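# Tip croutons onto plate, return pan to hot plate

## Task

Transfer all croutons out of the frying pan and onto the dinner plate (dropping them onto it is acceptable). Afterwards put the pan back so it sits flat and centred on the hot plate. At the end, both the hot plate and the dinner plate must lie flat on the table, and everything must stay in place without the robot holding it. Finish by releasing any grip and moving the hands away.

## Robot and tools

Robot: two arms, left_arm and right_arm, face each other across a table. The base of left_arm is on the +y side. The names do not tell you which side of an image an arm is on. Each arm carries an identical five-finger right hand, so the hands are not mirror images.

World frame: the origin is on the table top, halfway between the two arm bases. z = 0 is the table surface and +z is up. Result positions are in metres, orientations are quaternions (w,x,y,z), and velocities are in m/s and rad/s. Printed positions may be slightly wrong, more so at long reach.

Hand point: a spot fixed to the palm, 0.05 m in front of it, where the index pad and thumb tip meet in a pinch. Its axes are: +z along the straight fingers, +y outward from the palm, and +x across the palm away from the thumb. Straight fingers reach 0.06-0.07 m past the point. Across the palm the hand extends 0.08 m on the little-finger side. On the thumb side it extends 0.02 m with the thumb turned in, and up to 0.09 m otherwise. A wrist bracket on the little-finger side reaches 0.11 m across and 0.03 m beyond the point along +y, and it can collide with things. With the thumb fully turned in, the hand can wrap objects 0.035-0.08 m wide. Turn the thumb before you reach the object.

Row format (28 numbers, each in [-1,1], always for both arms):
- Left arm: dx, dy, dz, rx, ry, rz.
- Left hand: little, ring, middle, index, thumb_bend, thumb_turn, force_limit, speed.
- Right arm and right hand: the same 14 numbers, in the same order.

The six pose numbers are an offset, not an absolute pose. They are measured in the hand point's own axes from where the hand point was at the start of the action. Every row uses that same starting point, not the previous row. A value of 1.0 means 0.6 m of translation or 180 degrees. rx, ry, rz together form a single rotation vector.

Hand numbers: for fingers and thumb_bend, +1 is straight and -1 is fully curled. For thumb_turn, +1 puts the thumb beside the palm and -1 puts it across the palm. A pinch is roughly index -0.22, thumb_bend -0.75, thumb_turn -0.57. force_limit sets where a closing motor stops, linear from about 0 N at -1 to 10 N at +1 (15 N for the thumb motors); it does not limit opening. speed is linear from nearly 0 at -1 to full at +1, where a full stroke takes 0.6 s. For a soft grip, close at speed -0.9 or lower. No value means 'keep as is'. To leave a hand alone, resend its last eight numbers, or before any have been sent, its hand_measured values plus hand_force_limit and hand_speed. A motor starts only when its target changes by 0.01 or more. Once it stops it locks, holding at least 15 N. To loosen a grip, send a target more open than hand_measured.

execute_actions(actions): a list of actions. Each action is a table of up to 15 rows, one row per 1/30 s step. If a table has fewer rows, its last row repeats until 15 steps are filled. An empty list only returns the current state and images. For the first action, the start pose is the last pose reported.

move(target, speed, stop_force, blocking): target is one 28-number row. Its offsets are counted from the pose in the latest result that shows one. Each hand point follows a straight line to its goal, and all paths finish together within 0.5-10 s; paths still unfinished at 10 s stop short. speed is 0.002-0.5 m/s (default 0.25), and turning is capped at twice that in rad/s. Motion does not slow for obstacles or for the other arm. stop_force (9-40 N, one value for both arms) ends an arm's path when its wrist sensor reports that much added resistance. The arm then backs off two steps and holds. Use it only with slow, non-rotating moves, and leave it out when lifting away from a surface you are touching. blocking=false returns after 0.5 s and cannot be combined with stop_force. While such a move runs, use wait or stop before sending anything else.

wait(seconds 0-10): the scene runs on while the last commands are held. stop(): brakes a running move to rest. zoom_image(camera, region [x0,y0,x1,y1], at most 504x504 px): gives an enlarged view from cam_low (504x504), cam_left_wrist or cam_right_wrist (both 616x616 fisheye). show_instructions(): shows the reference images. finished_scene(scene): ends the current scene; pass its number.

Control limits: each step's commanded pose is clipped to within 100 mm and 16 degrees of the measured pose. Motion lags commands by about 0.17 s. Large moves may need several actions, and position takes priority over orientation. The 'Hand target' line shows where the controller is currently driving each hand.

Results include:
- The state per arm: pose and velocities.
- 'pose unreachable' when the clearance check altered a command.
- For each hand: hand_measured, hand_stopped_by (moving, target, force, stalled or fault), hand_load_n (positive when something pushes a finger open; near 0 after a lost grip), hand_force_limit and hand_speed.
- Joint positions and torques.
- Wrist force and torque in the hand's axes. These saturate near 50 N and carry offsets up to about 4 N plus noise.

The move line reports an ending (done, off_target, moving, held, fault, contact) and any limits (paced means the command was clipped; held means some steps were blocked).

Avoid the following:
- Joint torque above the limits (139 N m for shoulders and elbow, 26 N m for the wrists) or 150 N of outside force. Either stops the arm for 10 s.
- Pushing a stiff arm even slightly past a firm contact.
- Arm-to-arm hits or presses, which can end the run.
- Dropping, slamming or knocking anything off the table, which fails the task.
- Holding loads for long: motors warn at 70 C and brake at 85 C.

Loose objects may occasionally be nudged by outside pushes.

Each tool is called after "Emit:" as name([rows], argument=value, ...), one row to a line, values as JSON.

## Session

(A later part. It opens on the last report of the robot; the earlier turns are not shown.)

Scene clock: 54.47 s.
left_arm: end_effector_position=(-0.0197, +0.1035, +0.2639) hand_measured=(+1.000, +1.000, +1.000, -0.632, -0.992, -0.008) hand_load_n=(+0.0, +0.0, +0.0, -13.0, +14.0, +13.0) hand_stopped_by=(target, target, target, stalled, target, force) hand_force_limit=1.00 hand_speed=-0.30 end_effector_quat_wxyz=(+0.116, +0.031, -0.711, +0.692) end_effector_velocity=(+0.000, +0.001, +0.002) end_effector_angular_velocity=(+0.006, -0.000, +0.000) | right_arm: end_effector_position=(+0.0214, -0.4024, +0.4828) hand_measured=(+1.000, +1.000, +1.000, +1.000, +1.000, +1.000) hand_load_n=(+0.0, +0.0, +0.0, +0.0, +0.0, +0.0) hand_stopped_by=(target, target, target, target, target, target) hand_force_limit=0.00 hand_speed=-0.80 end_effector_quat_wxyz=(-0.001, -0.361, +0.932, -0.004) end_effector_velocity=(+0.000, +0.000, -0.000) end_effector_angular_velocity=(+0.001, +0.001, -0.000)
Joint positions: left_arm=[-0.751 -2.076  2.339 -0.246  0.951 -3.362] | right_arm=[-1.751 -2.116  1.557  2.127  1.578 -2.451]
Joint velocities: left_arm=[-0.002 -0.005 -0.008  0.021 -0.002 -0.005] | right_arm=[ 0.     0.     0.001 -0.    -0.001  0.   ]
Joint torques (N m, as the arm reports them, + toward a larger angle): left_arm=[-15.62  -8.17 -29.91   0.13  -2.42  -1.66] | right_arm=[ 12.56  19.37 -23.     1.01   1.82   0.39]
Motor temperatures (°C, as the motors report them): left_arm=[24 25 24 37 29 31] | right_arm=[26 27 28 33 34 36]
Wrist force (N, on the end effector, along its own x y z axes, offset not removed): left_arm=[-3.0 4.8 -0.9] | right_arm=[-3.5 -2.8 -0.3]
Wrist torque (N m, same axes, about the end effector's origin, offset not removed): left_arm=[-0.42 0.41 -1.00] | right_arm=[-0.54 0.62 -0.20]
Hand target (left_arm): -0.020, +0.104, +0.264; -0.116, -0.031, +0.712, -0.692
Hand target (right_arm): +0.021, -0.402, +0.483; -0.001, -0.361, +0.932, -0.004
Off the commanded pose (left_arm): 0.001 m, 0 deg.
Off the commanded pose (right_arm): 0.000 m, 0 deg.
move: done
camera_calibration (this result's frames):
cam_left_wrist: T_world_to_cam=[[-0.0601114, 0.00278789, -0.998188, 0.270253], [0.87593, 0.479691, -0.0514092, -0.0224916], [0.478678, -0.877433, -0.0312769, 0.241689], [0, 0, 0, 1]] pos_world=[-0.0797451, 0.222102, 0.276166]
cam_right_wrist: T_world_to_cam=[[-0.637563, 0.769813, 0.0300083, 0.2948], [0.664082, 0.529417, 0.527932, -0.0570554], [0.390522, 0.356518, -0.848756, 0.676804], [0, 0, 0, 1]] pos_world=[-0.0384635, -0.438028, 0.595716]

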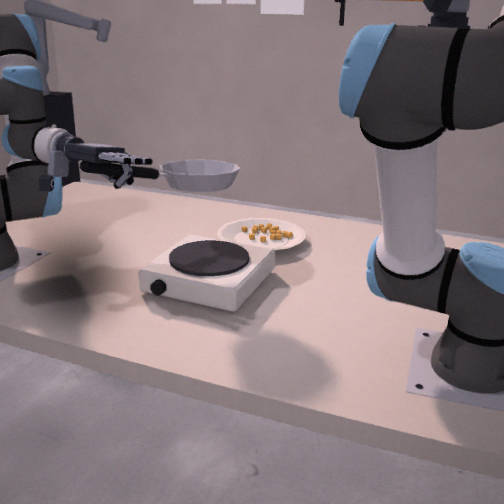

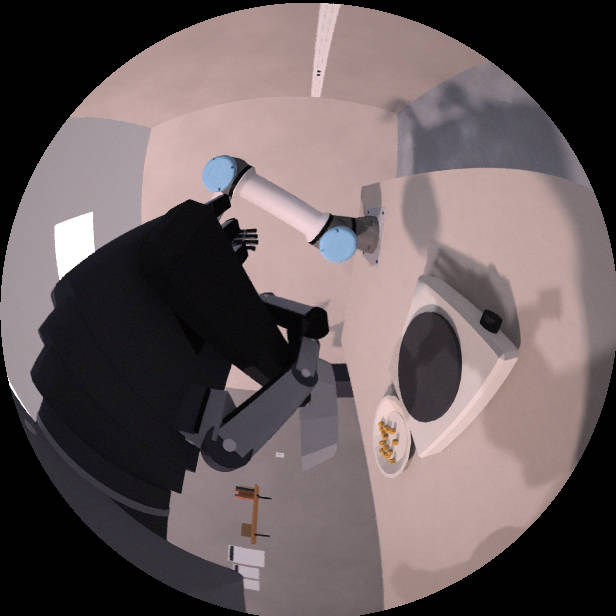

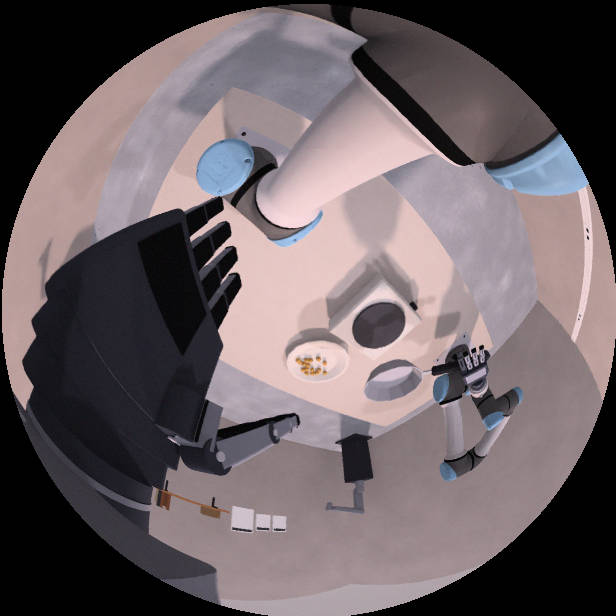

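The index finger jammed and carried the pan; reverse it gently.

Emit:
move(target=[0.01,0.235,0.068,0,0,0,1,1,1,1,-1,-0.5,1,-0.3,0,0,0,0,0,0,1,1,1,1,1,1,0,-0.8], speed=0.07)

Emit:
move(target=[-0.01,0.05,0,0,0,0,1,1,1,1,-1,-0.5,1,-0.3,0,0,0,0,0,0,1,1,1,1,1,1,0,-0.8], speed=0.02)

Emit:
move(target=[0,0,0,0,0,0,1,1,1,1,0,-0.5,1,0,0,0,0,0,0,0,1,1,1,1,1,1,0,-0.8])

Emit:
move(target=[0,0,0,0,0,0,1,1,1,0.98,0,-0.5,1,0,0,0,0,0,0,0,1,1,1,1,1,1,0,-0.8])

Scene clock: 58.37 s.
left_arm: end_effector_position=(-0.0593, +0.0692, +0.1273) hand_measured=(+1.000, +1.000, +1.000, -0.632, -0.992, -0.008) hand_load_n=(+0.0, +0.0, +0.0, -13.0, +14.0, +13.0) hand_stopped_by=(target, target, target, stalled, target, force) hand_force_limit=1.00 hand_speed=-0.30 end_effector_quat_wxyz=(+0.116, +0.031, -0.711, +0.692) end_effector_velocity=(-0.000, -0.001, -0.003) end_effector_angular_velocity=(-0.002, +0.000, +0.001) | right_arm: end_effector_position=(+0.0214, -0.4024, +0.4828) hand_measured=(+1.000, +1.000, +1.000, +1.000, +1.000, +1.000) hand_load_n=(+0.0, +0.0, +0.0, +0.0, +0.0, +0.0) hand_stopped_by=(target, target, target, target, target, target) hand_force_limit=0.00 hand_speed=-0.80 end_effector_quat_wxyz=(-0.001, -0.361, +0.932, -0.004) end_effector_velocity=(-0.000, +0.000, +0.000) end_effector_angular_velocity=(+0.001, -0.001, +0.001)
Joint positions: left_arm=[-0.778 -1.672  2.502 -0.813  0.924 -3.363] | right_arm=[-1.751 -2.116  1.557  2.127  1.578 -2.451]
Joint velocities: left_arm=[ 0.002  0.012  0.001 -0.015  0.001  0.001] | right_arm=[ 0.    -0.001 -0.001 -0.    -0.001 -0.001]
Joint torques (N m, as the arm reports them, + toward a larger angle): left_arm=[11.21 -3.97 -8.47 -4.95  2.52  3.8 ] | right_arm=[ 12.87  19.59 -22.48   0.86   1.72   0.42]
Motor temperatures (°C, as the motors report them): left_arm=[24 25 24 37 29 31] | right_arm=[26 27 28 33 34 36]
Wrist force (N, on the end effector, along its own x y z axes, offset not removed): left_arm=[-2.4 6.9 -0.9] | right_arm=[0.3 -4.0 -1.0]
Wrist torque (N m, same axes, about the end effector's origin, offset not removed): left_arm=[-0.01 0.38 -0.93] | right_arm=[-0.64 -0.01 0.07]
Hand target (left_arm): -0.059, +0.069, +0.127; -0.116, -0.031, +0.711, -0.692
Hand target (right_arm): +0.021, -0.402, +0.483; -0.001, -0.361, +0.932, -0.004
Off the commanded pose (left_arm): 0.001 m, 0 deg.
Off the commanded pose (right_arm): 0.000 m, 0 deg.
move: done
camera_calibration (this result's frames):
cam_left_wrist: T_world_to_cam=[[-0.0600903, 0.003, -0.998188, 0.13162], [0.875987, 0.4796, -0.0512924, 0.0216176], [0.478578, -0.877482, -0.0314473, 0.226274], [0, 0, 0, 1]] pos_world=[-0.119317, 0.187789, 0.139606]
cam_right_wrist: T_world_to_cam=[[-0.637563, 0.769813, 0.0300082, 0.2948], [0.664082, 0.529417, 0.527932, -0.0570554], [0.390522, 0.356518, -0.848756, 0.676804], [0, 0, 0, 1]] pos_world=[-0.0384635, -0.438028, 0.595716]

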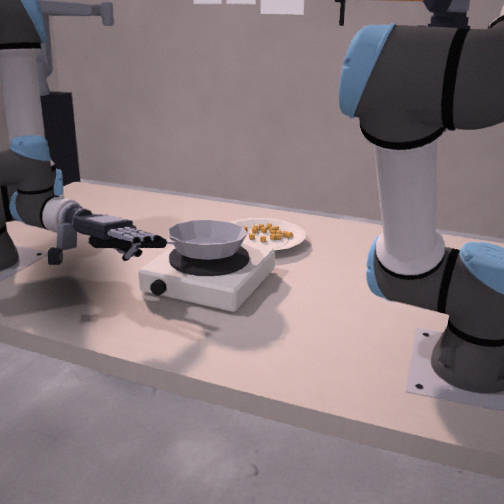

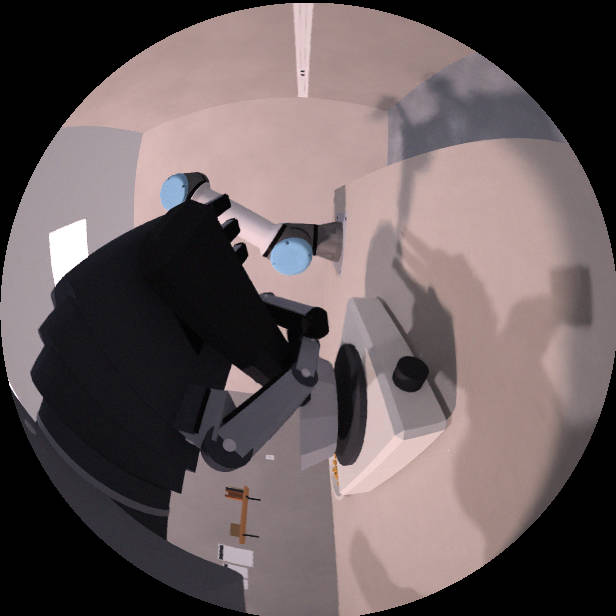

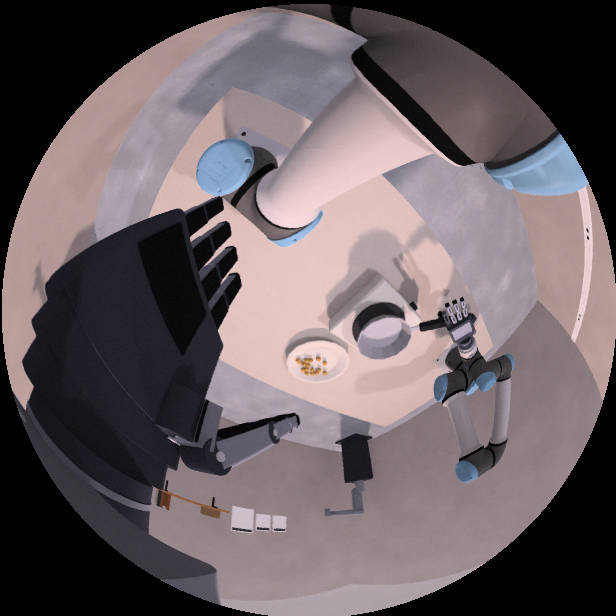

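Scene clock: 60.23 s.
left_arm: end_effector_position=(-0.0596, +0.0697, +0.0971) hand_measured=(+1.000, +1.000, +1.000, -0.632, -0.992, -0.008) hand_load_n=(+0.0, +0.0, +0.0, -12.5, +12.0, +16.5) hand_stopped_by=(target, target, target, stalled, target, force) hand_force_limit=1.00 hand_speed=-0.30 end_effector_quat_wxyz=(+0.116, +0.031, -0.711, +0.692) end_effector_velocity=(+0.000, +0.000, -0.003) end_effector_angular_velocity=(-0.000, +0.000, +0.002) | right_arm: end_effector_position=(+0.0214, -0.4024, +0.4828) hand_measured=(+1.000, +1.000, +1.000, +1.000, +1.000, +1.000) hand_load_n=(+0.0, +0.0, +0.0, +0.0, +0.0, +0.0) hand_stopped_by=(target, target, target, target, target, target) hand_force_limit=0.00 hand_speed=-0.80 end_effector_quat_wxyz=(-0.001, -0.361, +0.932, -0.004) end_effector_velocity=(-0.000, +0.000, +0.000) end_effector_angular_velocity=(+0.000, -0.001, -0.000)
Joint positions: left_arm=[-0.78  -1.578  2.54  -0.944  0.922 -3.363] | right_arm=[-1.751 -2.116  1.557  2.127  1.578 -2.451]
Joint velocities: left_arm=[ 0.     0.01   0.004 -0.014 -0.002 -0.   ] | right_arm=[-0.    -0.    -0.001  0.    -0.     0.   ]
Joint torques (N m, as the arm reports them, + toward a larger angle): left_arm=[-16.26  -0.97  -5.03  -3.7   -2.56  -0.82] | right_arm=[ 12.49  19.28 -22.91   1.01   1.88   0.43]
Motor temperatures (°C, as the motors report them): left_arm=[24 25 24 37 29 31] | right_arm=[26 27 28 33 34 36]
Wrist force (N, on the end effector, along its own x y z axes, offset not removed): left_arm=[-0.5 0.7 -1.6] | right_arm=[1.2 -2.0 -2.2]
Wrist torque (N m, same axes, about the end effector's origin, offset not removed): left_arm=[0.12 0.20 0.09] | right_arm=[-0.35 -0.07 0.03]
Hand target (left_arm): -0.060, +0.070, +0.097; -0.116, -0.031, +0.711, -0.692
Hand target (right_arm): +0.021, -0.402, +0.483; -0.001, -0.361, +0.932, -0.004
Off the commanded pose (left_arm): 0.000 m, 0 deg.
Off the commanded pose (right_arm): 0.000 m, 0 deg.
move: done
camera_calibration (this result's frames):
cam_left_wrist: T_world_to_cam=[[-0.0602488, 0.00310962, -0.998179, 0.101459], [0.875976, 0.479611, -0.0513787, 0.0201475], [0.478578, -0.877476, -0.03162, 0.225887], [0, 0, 0, 1]] pos_world=[-0.11964, 0.188232, 0.109452]
cam_right_wrist: T_world_to_cam=[[-0.637564, 0.769813, 0.0300083, 0.2948], [0.664082, 0.529417, 0.527932, -0.0570552], [0.390522, 0.356518, -0.848756, 0.676804], [0, 0, 0, 1]] pos_world=[-0.0384635, -0.438028, 0.595716]

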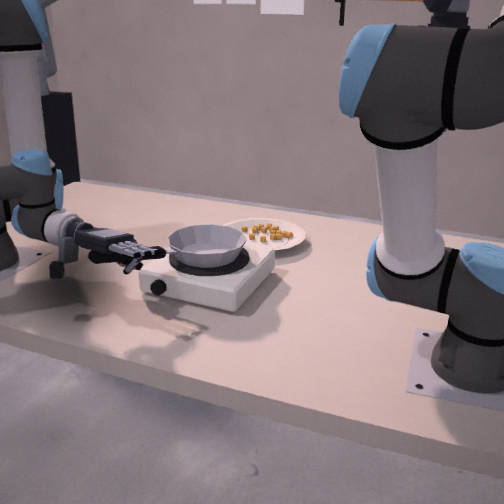

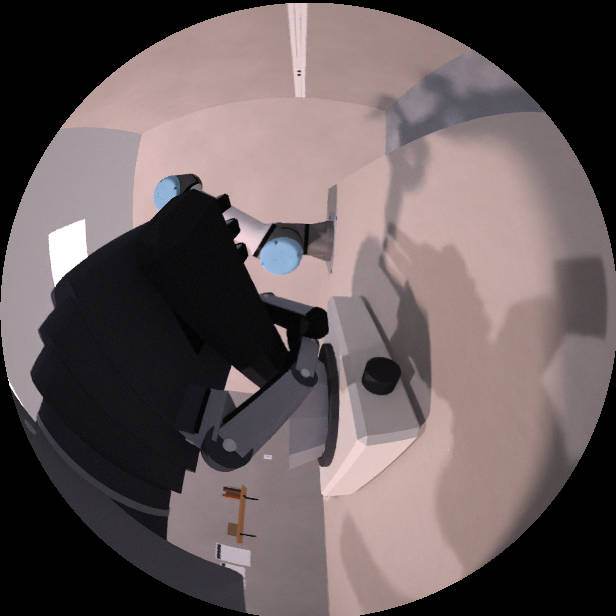

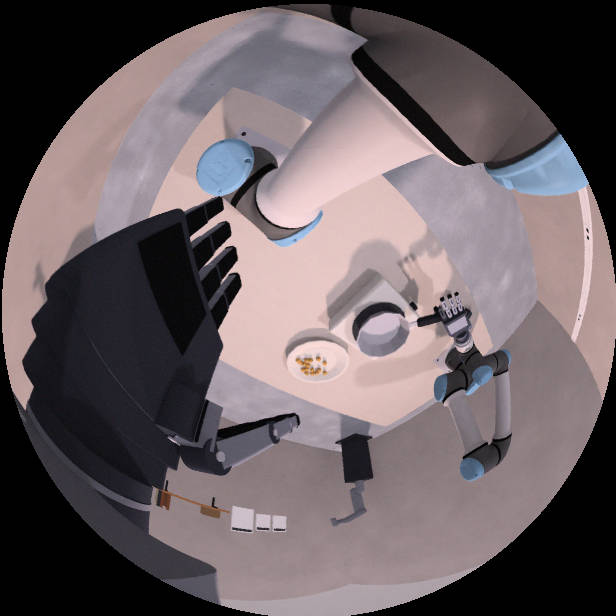

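Scene clock: 61.47 s.
left_arm: end_effector_position=(-0.0596, +0.0697, +0.0971) hand_measured=(+1.000, +1.000, +1.000, -0.630, +0.000, -0.010) hand_load_n=(+0.0, +0.0, +0.0, +0.0, +0.0, +0.0) hand_stopped_by=(target, target, target, stalled, target, force) hand_force_limit=1.00 hand_speed=0.00 end_effector_quat_wxyz=(+0.116, +0.031, -0.711, +0.692) end_effector_velocity=(-0.000, -0.000, +0.000) end_effector_angular_velocity=(-0.001, +0.001, -0.001) | right_arm: end_effector_position=(+0.0214, -0.4024, +0.4828) hand_measured=(+1.000, +1.000, +1.000, +1.000, +1.000, +1.000) hand_load_n=(+0.0, +0.0, +0.0, +0.0, +0.0, +0.0) hand_stopped_by=(target, target, target, target, target, target) hand_force_limit=0.00 hand_speed=-0.80 end_effector_quat_wxyz=(-0.001, -0.361, +0.932, -0.004) end_effector_velocity=(-0.000, -0.000, -0.000) end_effector_angular_velocity=(-0.001, +0.001, +0.001)
Joint positions: left_arm=[-0.78  -1.578  2.54  -0.944  0.922 -3.363] | right_arm=[-1.751 -2.116  1.557  2.127  1.578 -2.451]
Joint velocities: left_arm=[-0. -0. -0. -0.  0. -0.] | right_arm=[ 0.    -0.     0.001  0.     0.001 -0.001]
Joint torques (N m, as the arm reports them, + toward a larger angle): left_arm=[-13.62 -18.58 -19.09   1.18  -2.29   0.18] | right_arm=[ 12.57  19.78 -23.22   1.03   1.77   0.44]
Motor temperatures (°C, as the motors report them): left_arm=[24 25 24 37 29 31] | right_arm=[26 27 28 33 34 36]
Wrist force (N, on the end effector, along its own x y z axes, offset not removed): left_arm=[0.1 1.5 -0.4] | right_arm=[-1.8 -6.5 -0.6]
Wrist torque (N m, same axes, about the end effector's origin, offset not removed): left_arm=[0.25 0.11 0.13] | right_arm=[-1.16 0.49 -0.23]
Hand target (left_arm): -0.060, +0.070, +0.097; -0.116, -0.031, +0.711, -0.692
Hand target (right_arm): +0.021, -0.402, +0.483; -0.001, -0.361, +0.932, -0.004
Off the commanded pose (left_arm): 0.000 m, 0 deg.
Off the commanded pose (right_arm): 0.000 m, 0 deg.
move: done
camera_calibration (this result's frames):
cam_left_wrist: T_world_to_cam=[[-0.0602472, 0.00311129, -0.998179, 0.101458], [0.875977, 0.47961, -0.0513765, 0.0201474], [0.478576, -0.877476, -0.0316206, 0.225888], [0, 0, 0, 1]] pos_world=[-0.119641, 0.188233, 0.109451]
cam_right_wrist: T_world_to_cam=[[-0.637563, 0.769813, 0.0300083, 0.2948], [0.664082, 0.529417, 0.527932, -0.0570554], [0.390522, 0.356518, -0.848756, 0.676804], [0, 0, 0, 1]] pos_world=[-0.0384635, -0.438028, 0.595716]

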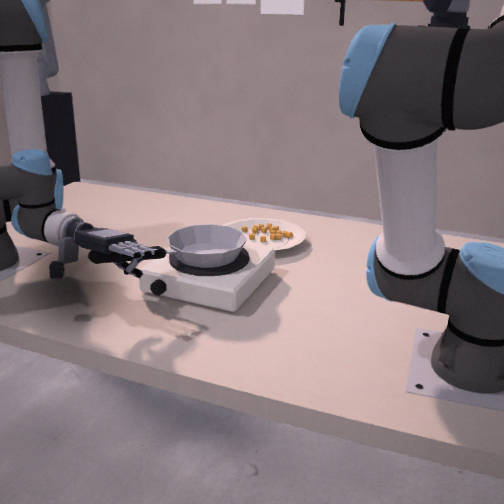

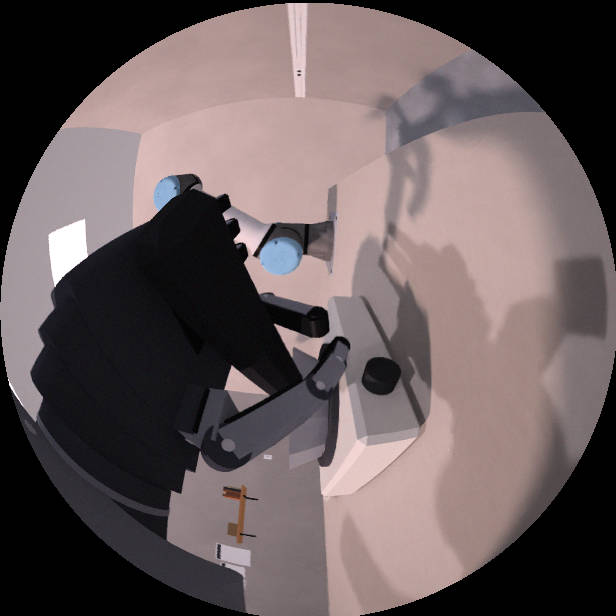

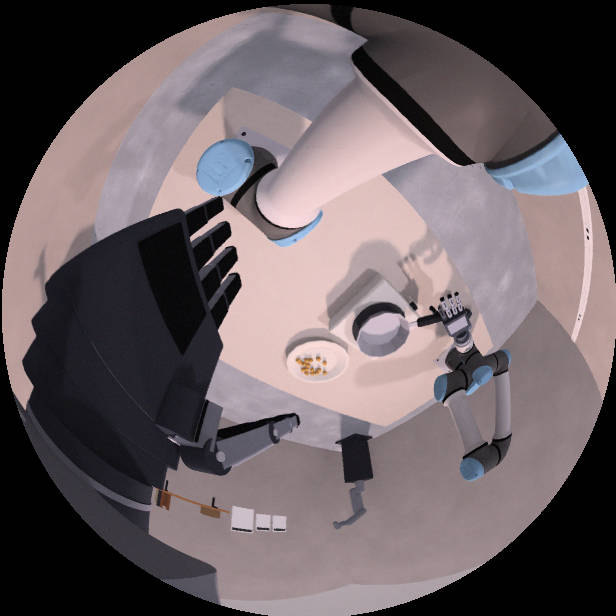

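Scene clock: 62.73 s.
left_arm: end_effector_position=(-0.0596, +0.0697, +0.0971) hand_measured=(+1.000, +1.000, +1.000, +0.980, +0.000, -0.010) hand_load_n=(+0.0, +0.0, +0.0, +0.0, +0.0, +0.0) hand_stopped_by=(target, target, target, target, target, force) hand_force_limit=1.00 hand_speed=0.00 end_effector_quat_wxyz=(+0.116, +0.031, -0.711, +0.692) end_effector_velocity=(-0.000, -0.000, +0.000) end_effector_angular_velocity=(-0.001, +0.001, -0.000) | right_arm: end_effector_position=(+0.0214, -0.4024, +0.4828) hand_measured=(+1.000, +1.000, +1.000, +1.000, +1.000, +1.000) hand_load_n=(+0.0, +0.0, +0.0, +0.0, +0.0, +0.0) hand_stopped_by=(target, target, target, target, target, target) hand_force_limit=0.00 hand_speed=-0.80 end_effector_quat_wxyz=(-0.001, -0.361, +0.932, -0.004) end_effector_velocity=(-0.000, -0.000, -0.000) end_effector_angular_velocity=(-0.000, +0.001, -0.000)
Joint positions: left_arm=[-0.78  -1.578  2.54  -0.944  0.922 -3.363] | right_arm=[-1.751 -2.116  1.557  2.127  1.578 -2.451]
Joint velocities: left_arm=[ 0.    -0.    -0.    -0.     0.001 -0.   ] | right_arm=[0.    0.    0.    0.    0.    0.001]
Joint torques (N m, as the arm reports them, + toward a larger angle): left_arm=[-15.43 -18.54 -17.98   0.82  -2.1    0.18] | right_arm=[ 11.98  19.21 -22.68   1.09   1.86   0.48]
Motor temperatures (°C, as the motors report them): left_arm=[24 25 24 37 29 31] | right_arm=[26 27 28 33 34 36]
Wrist force (N, on the end effector, along its own x y z axes, offset not removed): left_arm=[-0.7 0.6 -0.5] | right_arm=[0.7 -1.5 -1.4]
Wrist torque (N m, same axes, about the end effector's origin, offset not removed): left_arm=[-0.03 0.30 0.13] | right_arm=[-0.29 0.03 0.04]
Hand target (left_arm): -0.060, +0.070, +0.097; -0.116, -0.031, +0.711, -0.692
Hand target (right_arm): +0.021, -0.402, +0.483; -0.001, -0.361, +0.932, -0.004
Off the commanded pose (left_arm): 0.000 m, 0 deg.
Off the commanded pose (right_arm): 0.000 m, 0 deg.
move: done
camera_calibration (this result's frames):
cam_left_wrist: T_world_to_cam=[[-0.0602476, 0.00311104, -0.998179, 0.101458], [0.875977, 0.47961, -0.051377, 0.0201478], [0.478576, -0.877476, -0.0316205, 0.225888], [0, 0, 0, 1]] pos_world=[-0.119641, 0.188233, 0.109451]
cam_right_wrist: T_world_to_cam=[[-0.637563, 0.769813, 0.0300082, 0.2948], [0.664082, 0.529417, 0.527932, -0.0570556], [0.390522, 0.356518, -0.848756, 0.676804], [0, 0, 0, 1]] pos_world=[-0.0384635, -0.438028, 0.595716]

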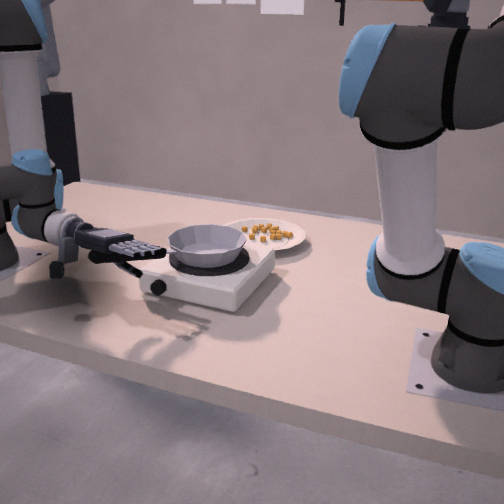

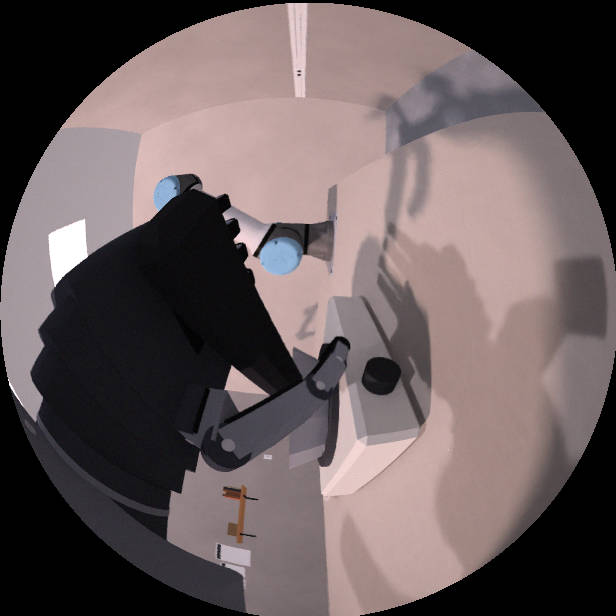

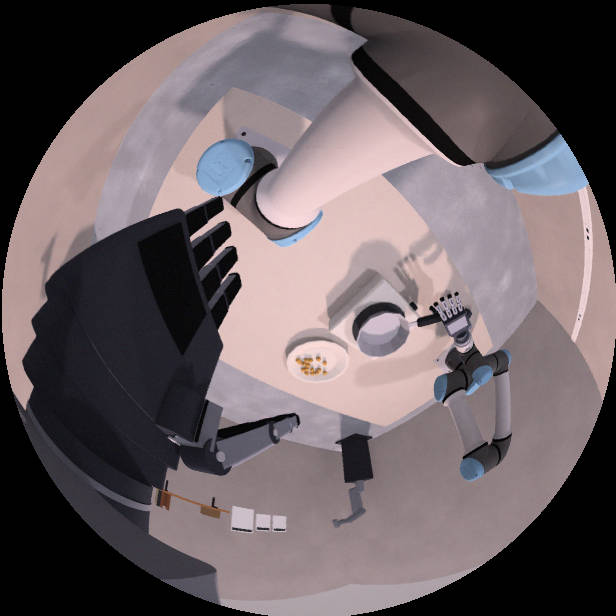

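Emit:
move(target=[0,-0.015,-0.09,0,0,0,1,1,1,0.98,0,-0.5,1,0,0,0,0,0,0,0,1,1,1,1,1,1,0,-0.8], speed=0.06)

Emit:
move(target=[0,-0.3,0,0,0,0,1,1,1,0.98,1,-0.5,1,0,0,0,0,0,0,0,1,1,1,1,1,1,0,-0.8], speed=0.12)

Scene clock: 65.20 s.
left_arm: end_effector_position=(-0.0512, +0.1224, +0.1064) hand_measured=(+1.000, +1.000, +1.000, +0.980, +0.000, -0.010) hand_load_n=(+0.0, +0.0, +0.0, +0.0, +0.0, +0.0) hand_stopped_by=(target, target, target, target, target, force) hand_force_limit=1.00 hand_speed=0.00 end_effector_quat_wxyz=(+0.116, +0.031, -0.711, +0.692) end_effector_velocity=(-0.000, +0.003, +0.001) end_effector_angular_velocity=(-0.000, +0.000, +0.001) | right_arm: end_effector_position=(+0.0214, -0.4024, +0.4828) hand_measured=(+1.000, +1.000, +1.000, +1.000, +1.000, +1.000) hand_load_n=(+0.0, +0.0, +0.0, +0.0, +0.0, +0.0) hand_stopped_by=(target, target, target, target, target, target) hand_force_limit=0.00 hand_speed=-0.80 end_effector_quat_wxyz=(-0.001, -0.361, +0.932, -0.004) end_effector_velocity=(+0.000, +0.000, +0.000) end_effector_angular_velocity=(+0.000, -0.000, -0.000)
Joint positions: left_arm=[-0.966 -1.795  2.674 -0.858  0.736 -3.367] | right_arm=[-1.751 -2.116  1.557  2.127  1.578 -2.451]
Joint velocities: left_arm=[-0.016 -0.015  0.005  0.011 -0.017 -0.001] | right_arm=[-0.  0. -0. -0. -0.  0.]
Joint torques (N m, as the arm reports them, + toward a larger angle): left_arm=[-16.13 -10.45  -6.76   1.11  -2.57  -2.99] | right_arm=[ 12.86  19.37 -22.79   1.01   1.83   0.51]
Motor temperatures (°C, as the motors report them): left_arm=[24 25 24 37 29 31] | right_arm=[26 27 28 33 34 36]
Wrist force (N, on the end effector, along its own x y z axes, offset not removed): left_arm=[0.7 1.0 -1.4] | right_arm=[0.3 -1.6 -2.5]
Wrist torque (N m, same axes, about the end effector's origin, offset not removed): left_arm=[0.14 0.06 0.20] | right_arm=[-0.13 0.08 0.02]
Hand target (left_arm): -0.051, +0.123, +0.107; -0.116, -0.031, +0.711, -0.692
Hand target (right_arm): +0.021, -0.402, +0.483; -0.001, -0.361, +0.932, -0.004
Off the commanded pose (left_arm): 0.001 m, 0 deg.
Off the commanded pose (right_arm): 0.000 m, 0 deg.
move: done
camera_calibration (this result's frames):
cam_left_wrist: T_world_to_cam=[[-0.0600627, 0.00281555, -0.998191, 0.11113], [0.876099, 0.479388, -0.0513641, -0.0120821], [0.478376, -0.877599, -0.03126, 0.268393], [0, 0, 0, 1]] pos_world=[-0.111133, 0.241021, 0.118699]
cam_right_wrist: T_world_to_cam=[[-0.637563, 0.769813, 0.0300083, 0.2948], [0.664082, 0.529417, 0.527932, -0.0570555], [0.390522, 0.356518, -0.848756, 0.676804], [0, 0, 0, 1]] pos_world=[-0.0384635, -0.438028, 0.595716]

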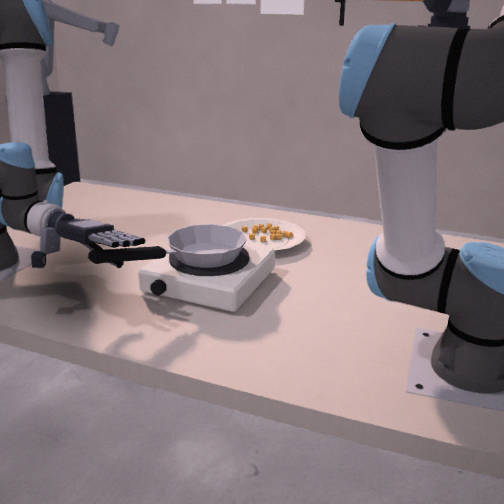

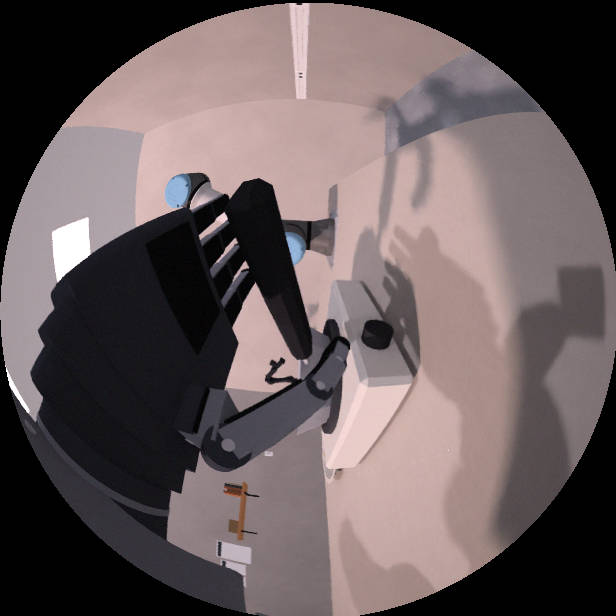

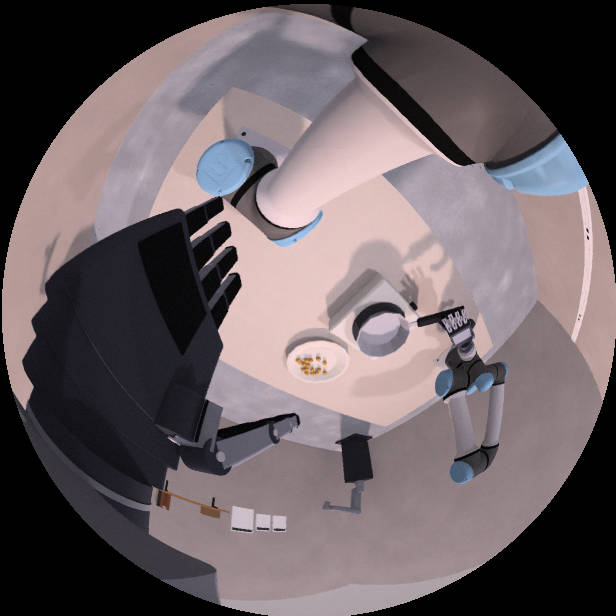

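Scene clock: 67.27 s.
left_arm: end_effector_position=(-0.0144, +0.1157, +0.2818) hand_measured=(+1.000, +1.000, +1.000, +0.980, +1.000, -0.010) hand_load_n=(+0.0, +0.0, +0.0, +0.0, +0.0, +0.0) hand_stopped_by=(target, target, target, target, target, force) hand_force_limit=1.00 hand_speed=0.00 end_effector_quat_wxyz=(+0.116, +0.031, -0.711, +0.692) end_effector_velocity=(+0.001, +0.000, +0.003) end_effector_angular_velocity=(+0.002, -0.000, -0.000) | right_arm: end_effector_position=(+0.0214, -0.4024, +0.4828) hand_measured=(+1.000, +1.000, +1.000, +1.000, +1.000, +1.000) hand_load_n=(+0.0, +0.0, +0.0, +0.0, +0.0, +0.0) hand_stopped_by=(target, target, target, target, target, target) hand_force_limit=0.00 hand_speed=-0.80 end_effector_quat_wxyz=(-0.001, -0.361, +0.932, -0.004) end_effector_velocity=(+0.000, +0.000, +0.000) end_effector_angular_velocity=(+0.001, +0.000, +0.000)
Joint positions: left_arm=[-0.778 -2.14   2.32  -0.163  0.924 -3.363] | right_arm=[-1.751 -2.116  1.557  2.127  1.578 -2.451]
Joint velocities: left_arm=[ 0.004 -0.001 -0.009  0.013  0.004 -0.001] | right_arm=[ 0.     0.    -0.    -0.    -0.001 -0.   ]
Joint torques (N m, as the arm reports them, + toward a larger angle): left_arm=[ 14.66  -5.23 -26.54   0.92   2.61  -2.61] | right_arm=[ 12.42  19.9  -22.85   1.07   1.76   0.45]
Motor temperatures (°C, as the motors report them): left_arm=[24 25 24 37 29 31] | right_arm=[26 27 28 33 34 36]
Wrist force (N, on the end effector, along its own x y z axes, offset not removed): left_arm=[-0.1 1.8 -1.0] | right_arm=[0.5 -4.2 -0.9]
Wrist torque (N m, same axes, about the end effector's origin, offset not removed): left_arm=[0.18 0.23 0.20] | right_arm=[-0.72 0.09 -0.07]
Hand target (left_arm): -0.014, +0.116, +0.282; -0.116, -0.031, +0.711, -0.692
Hand target (right_arm): +0.021, -0.402, +0.483; -0.001, -0.361, +0.932, -0.004
Off the commanded pose (left_arm): 0.001 m, 0 deg.
Off the commanded pose (right_arm): 0.000 m, 0 deg.
move: done
camera_calibration (this result's frames):
cam_left_wrist: T_world_to_cam=[[-0.0602753, 0.00273474, -0.998178, 0.288419], [0.876012, 0.479523, -0.0515844, -0.0319821], [0.478509, -0.877525, -0.0312991, 0.250401], [0, 0, 0, 1]] pos_world=[-0.0744177, 0.23428, 0.294081]
cam_right_wrist: T_world_to_cam=[[-0.637563, 0.769813, 0.0300079, 0.2948], [0.664082, 0.529417, 0.527932, -0.0570555], [0.390523, 0.356518, -0.848756, 0.676803], [0, 0, 0, 1]] pos_world=[-0.0384635, -0.438028, 0.595716]

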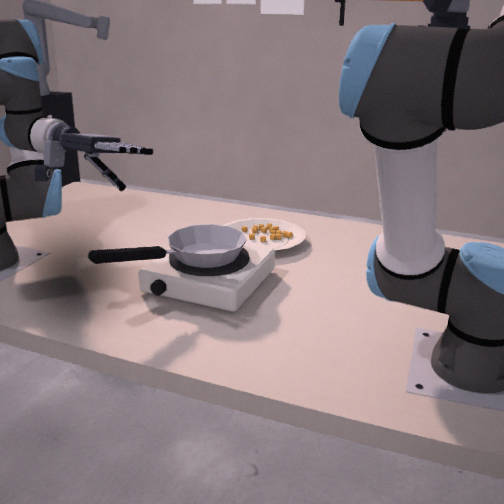

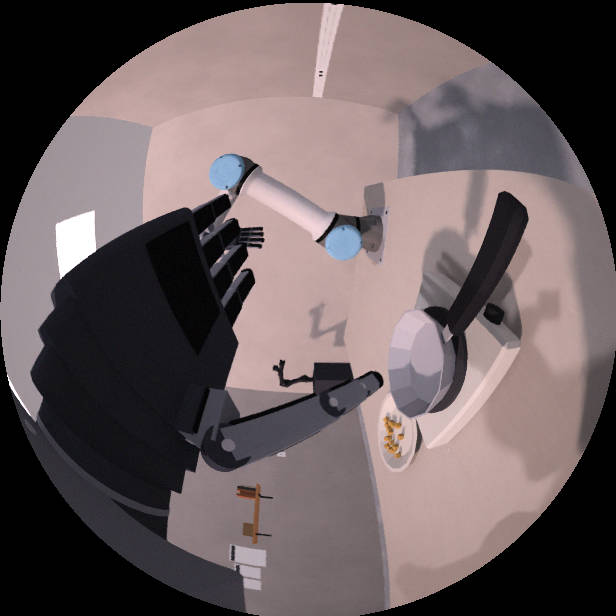

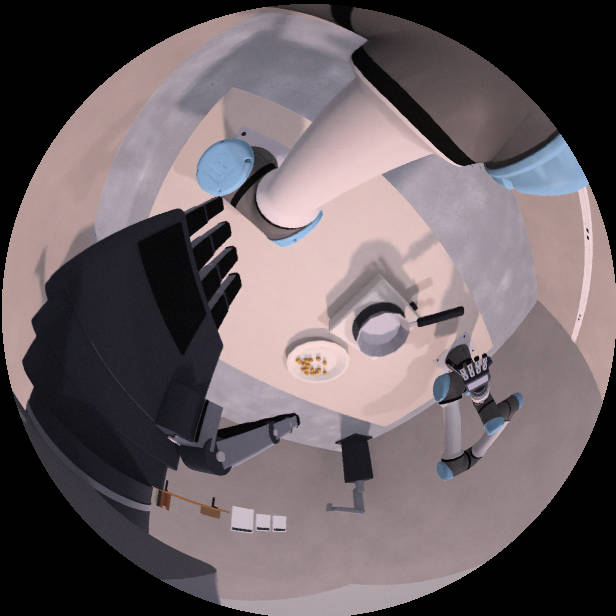

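Emit:
finished_scene(scene=2)

The scene is finished: the task was done.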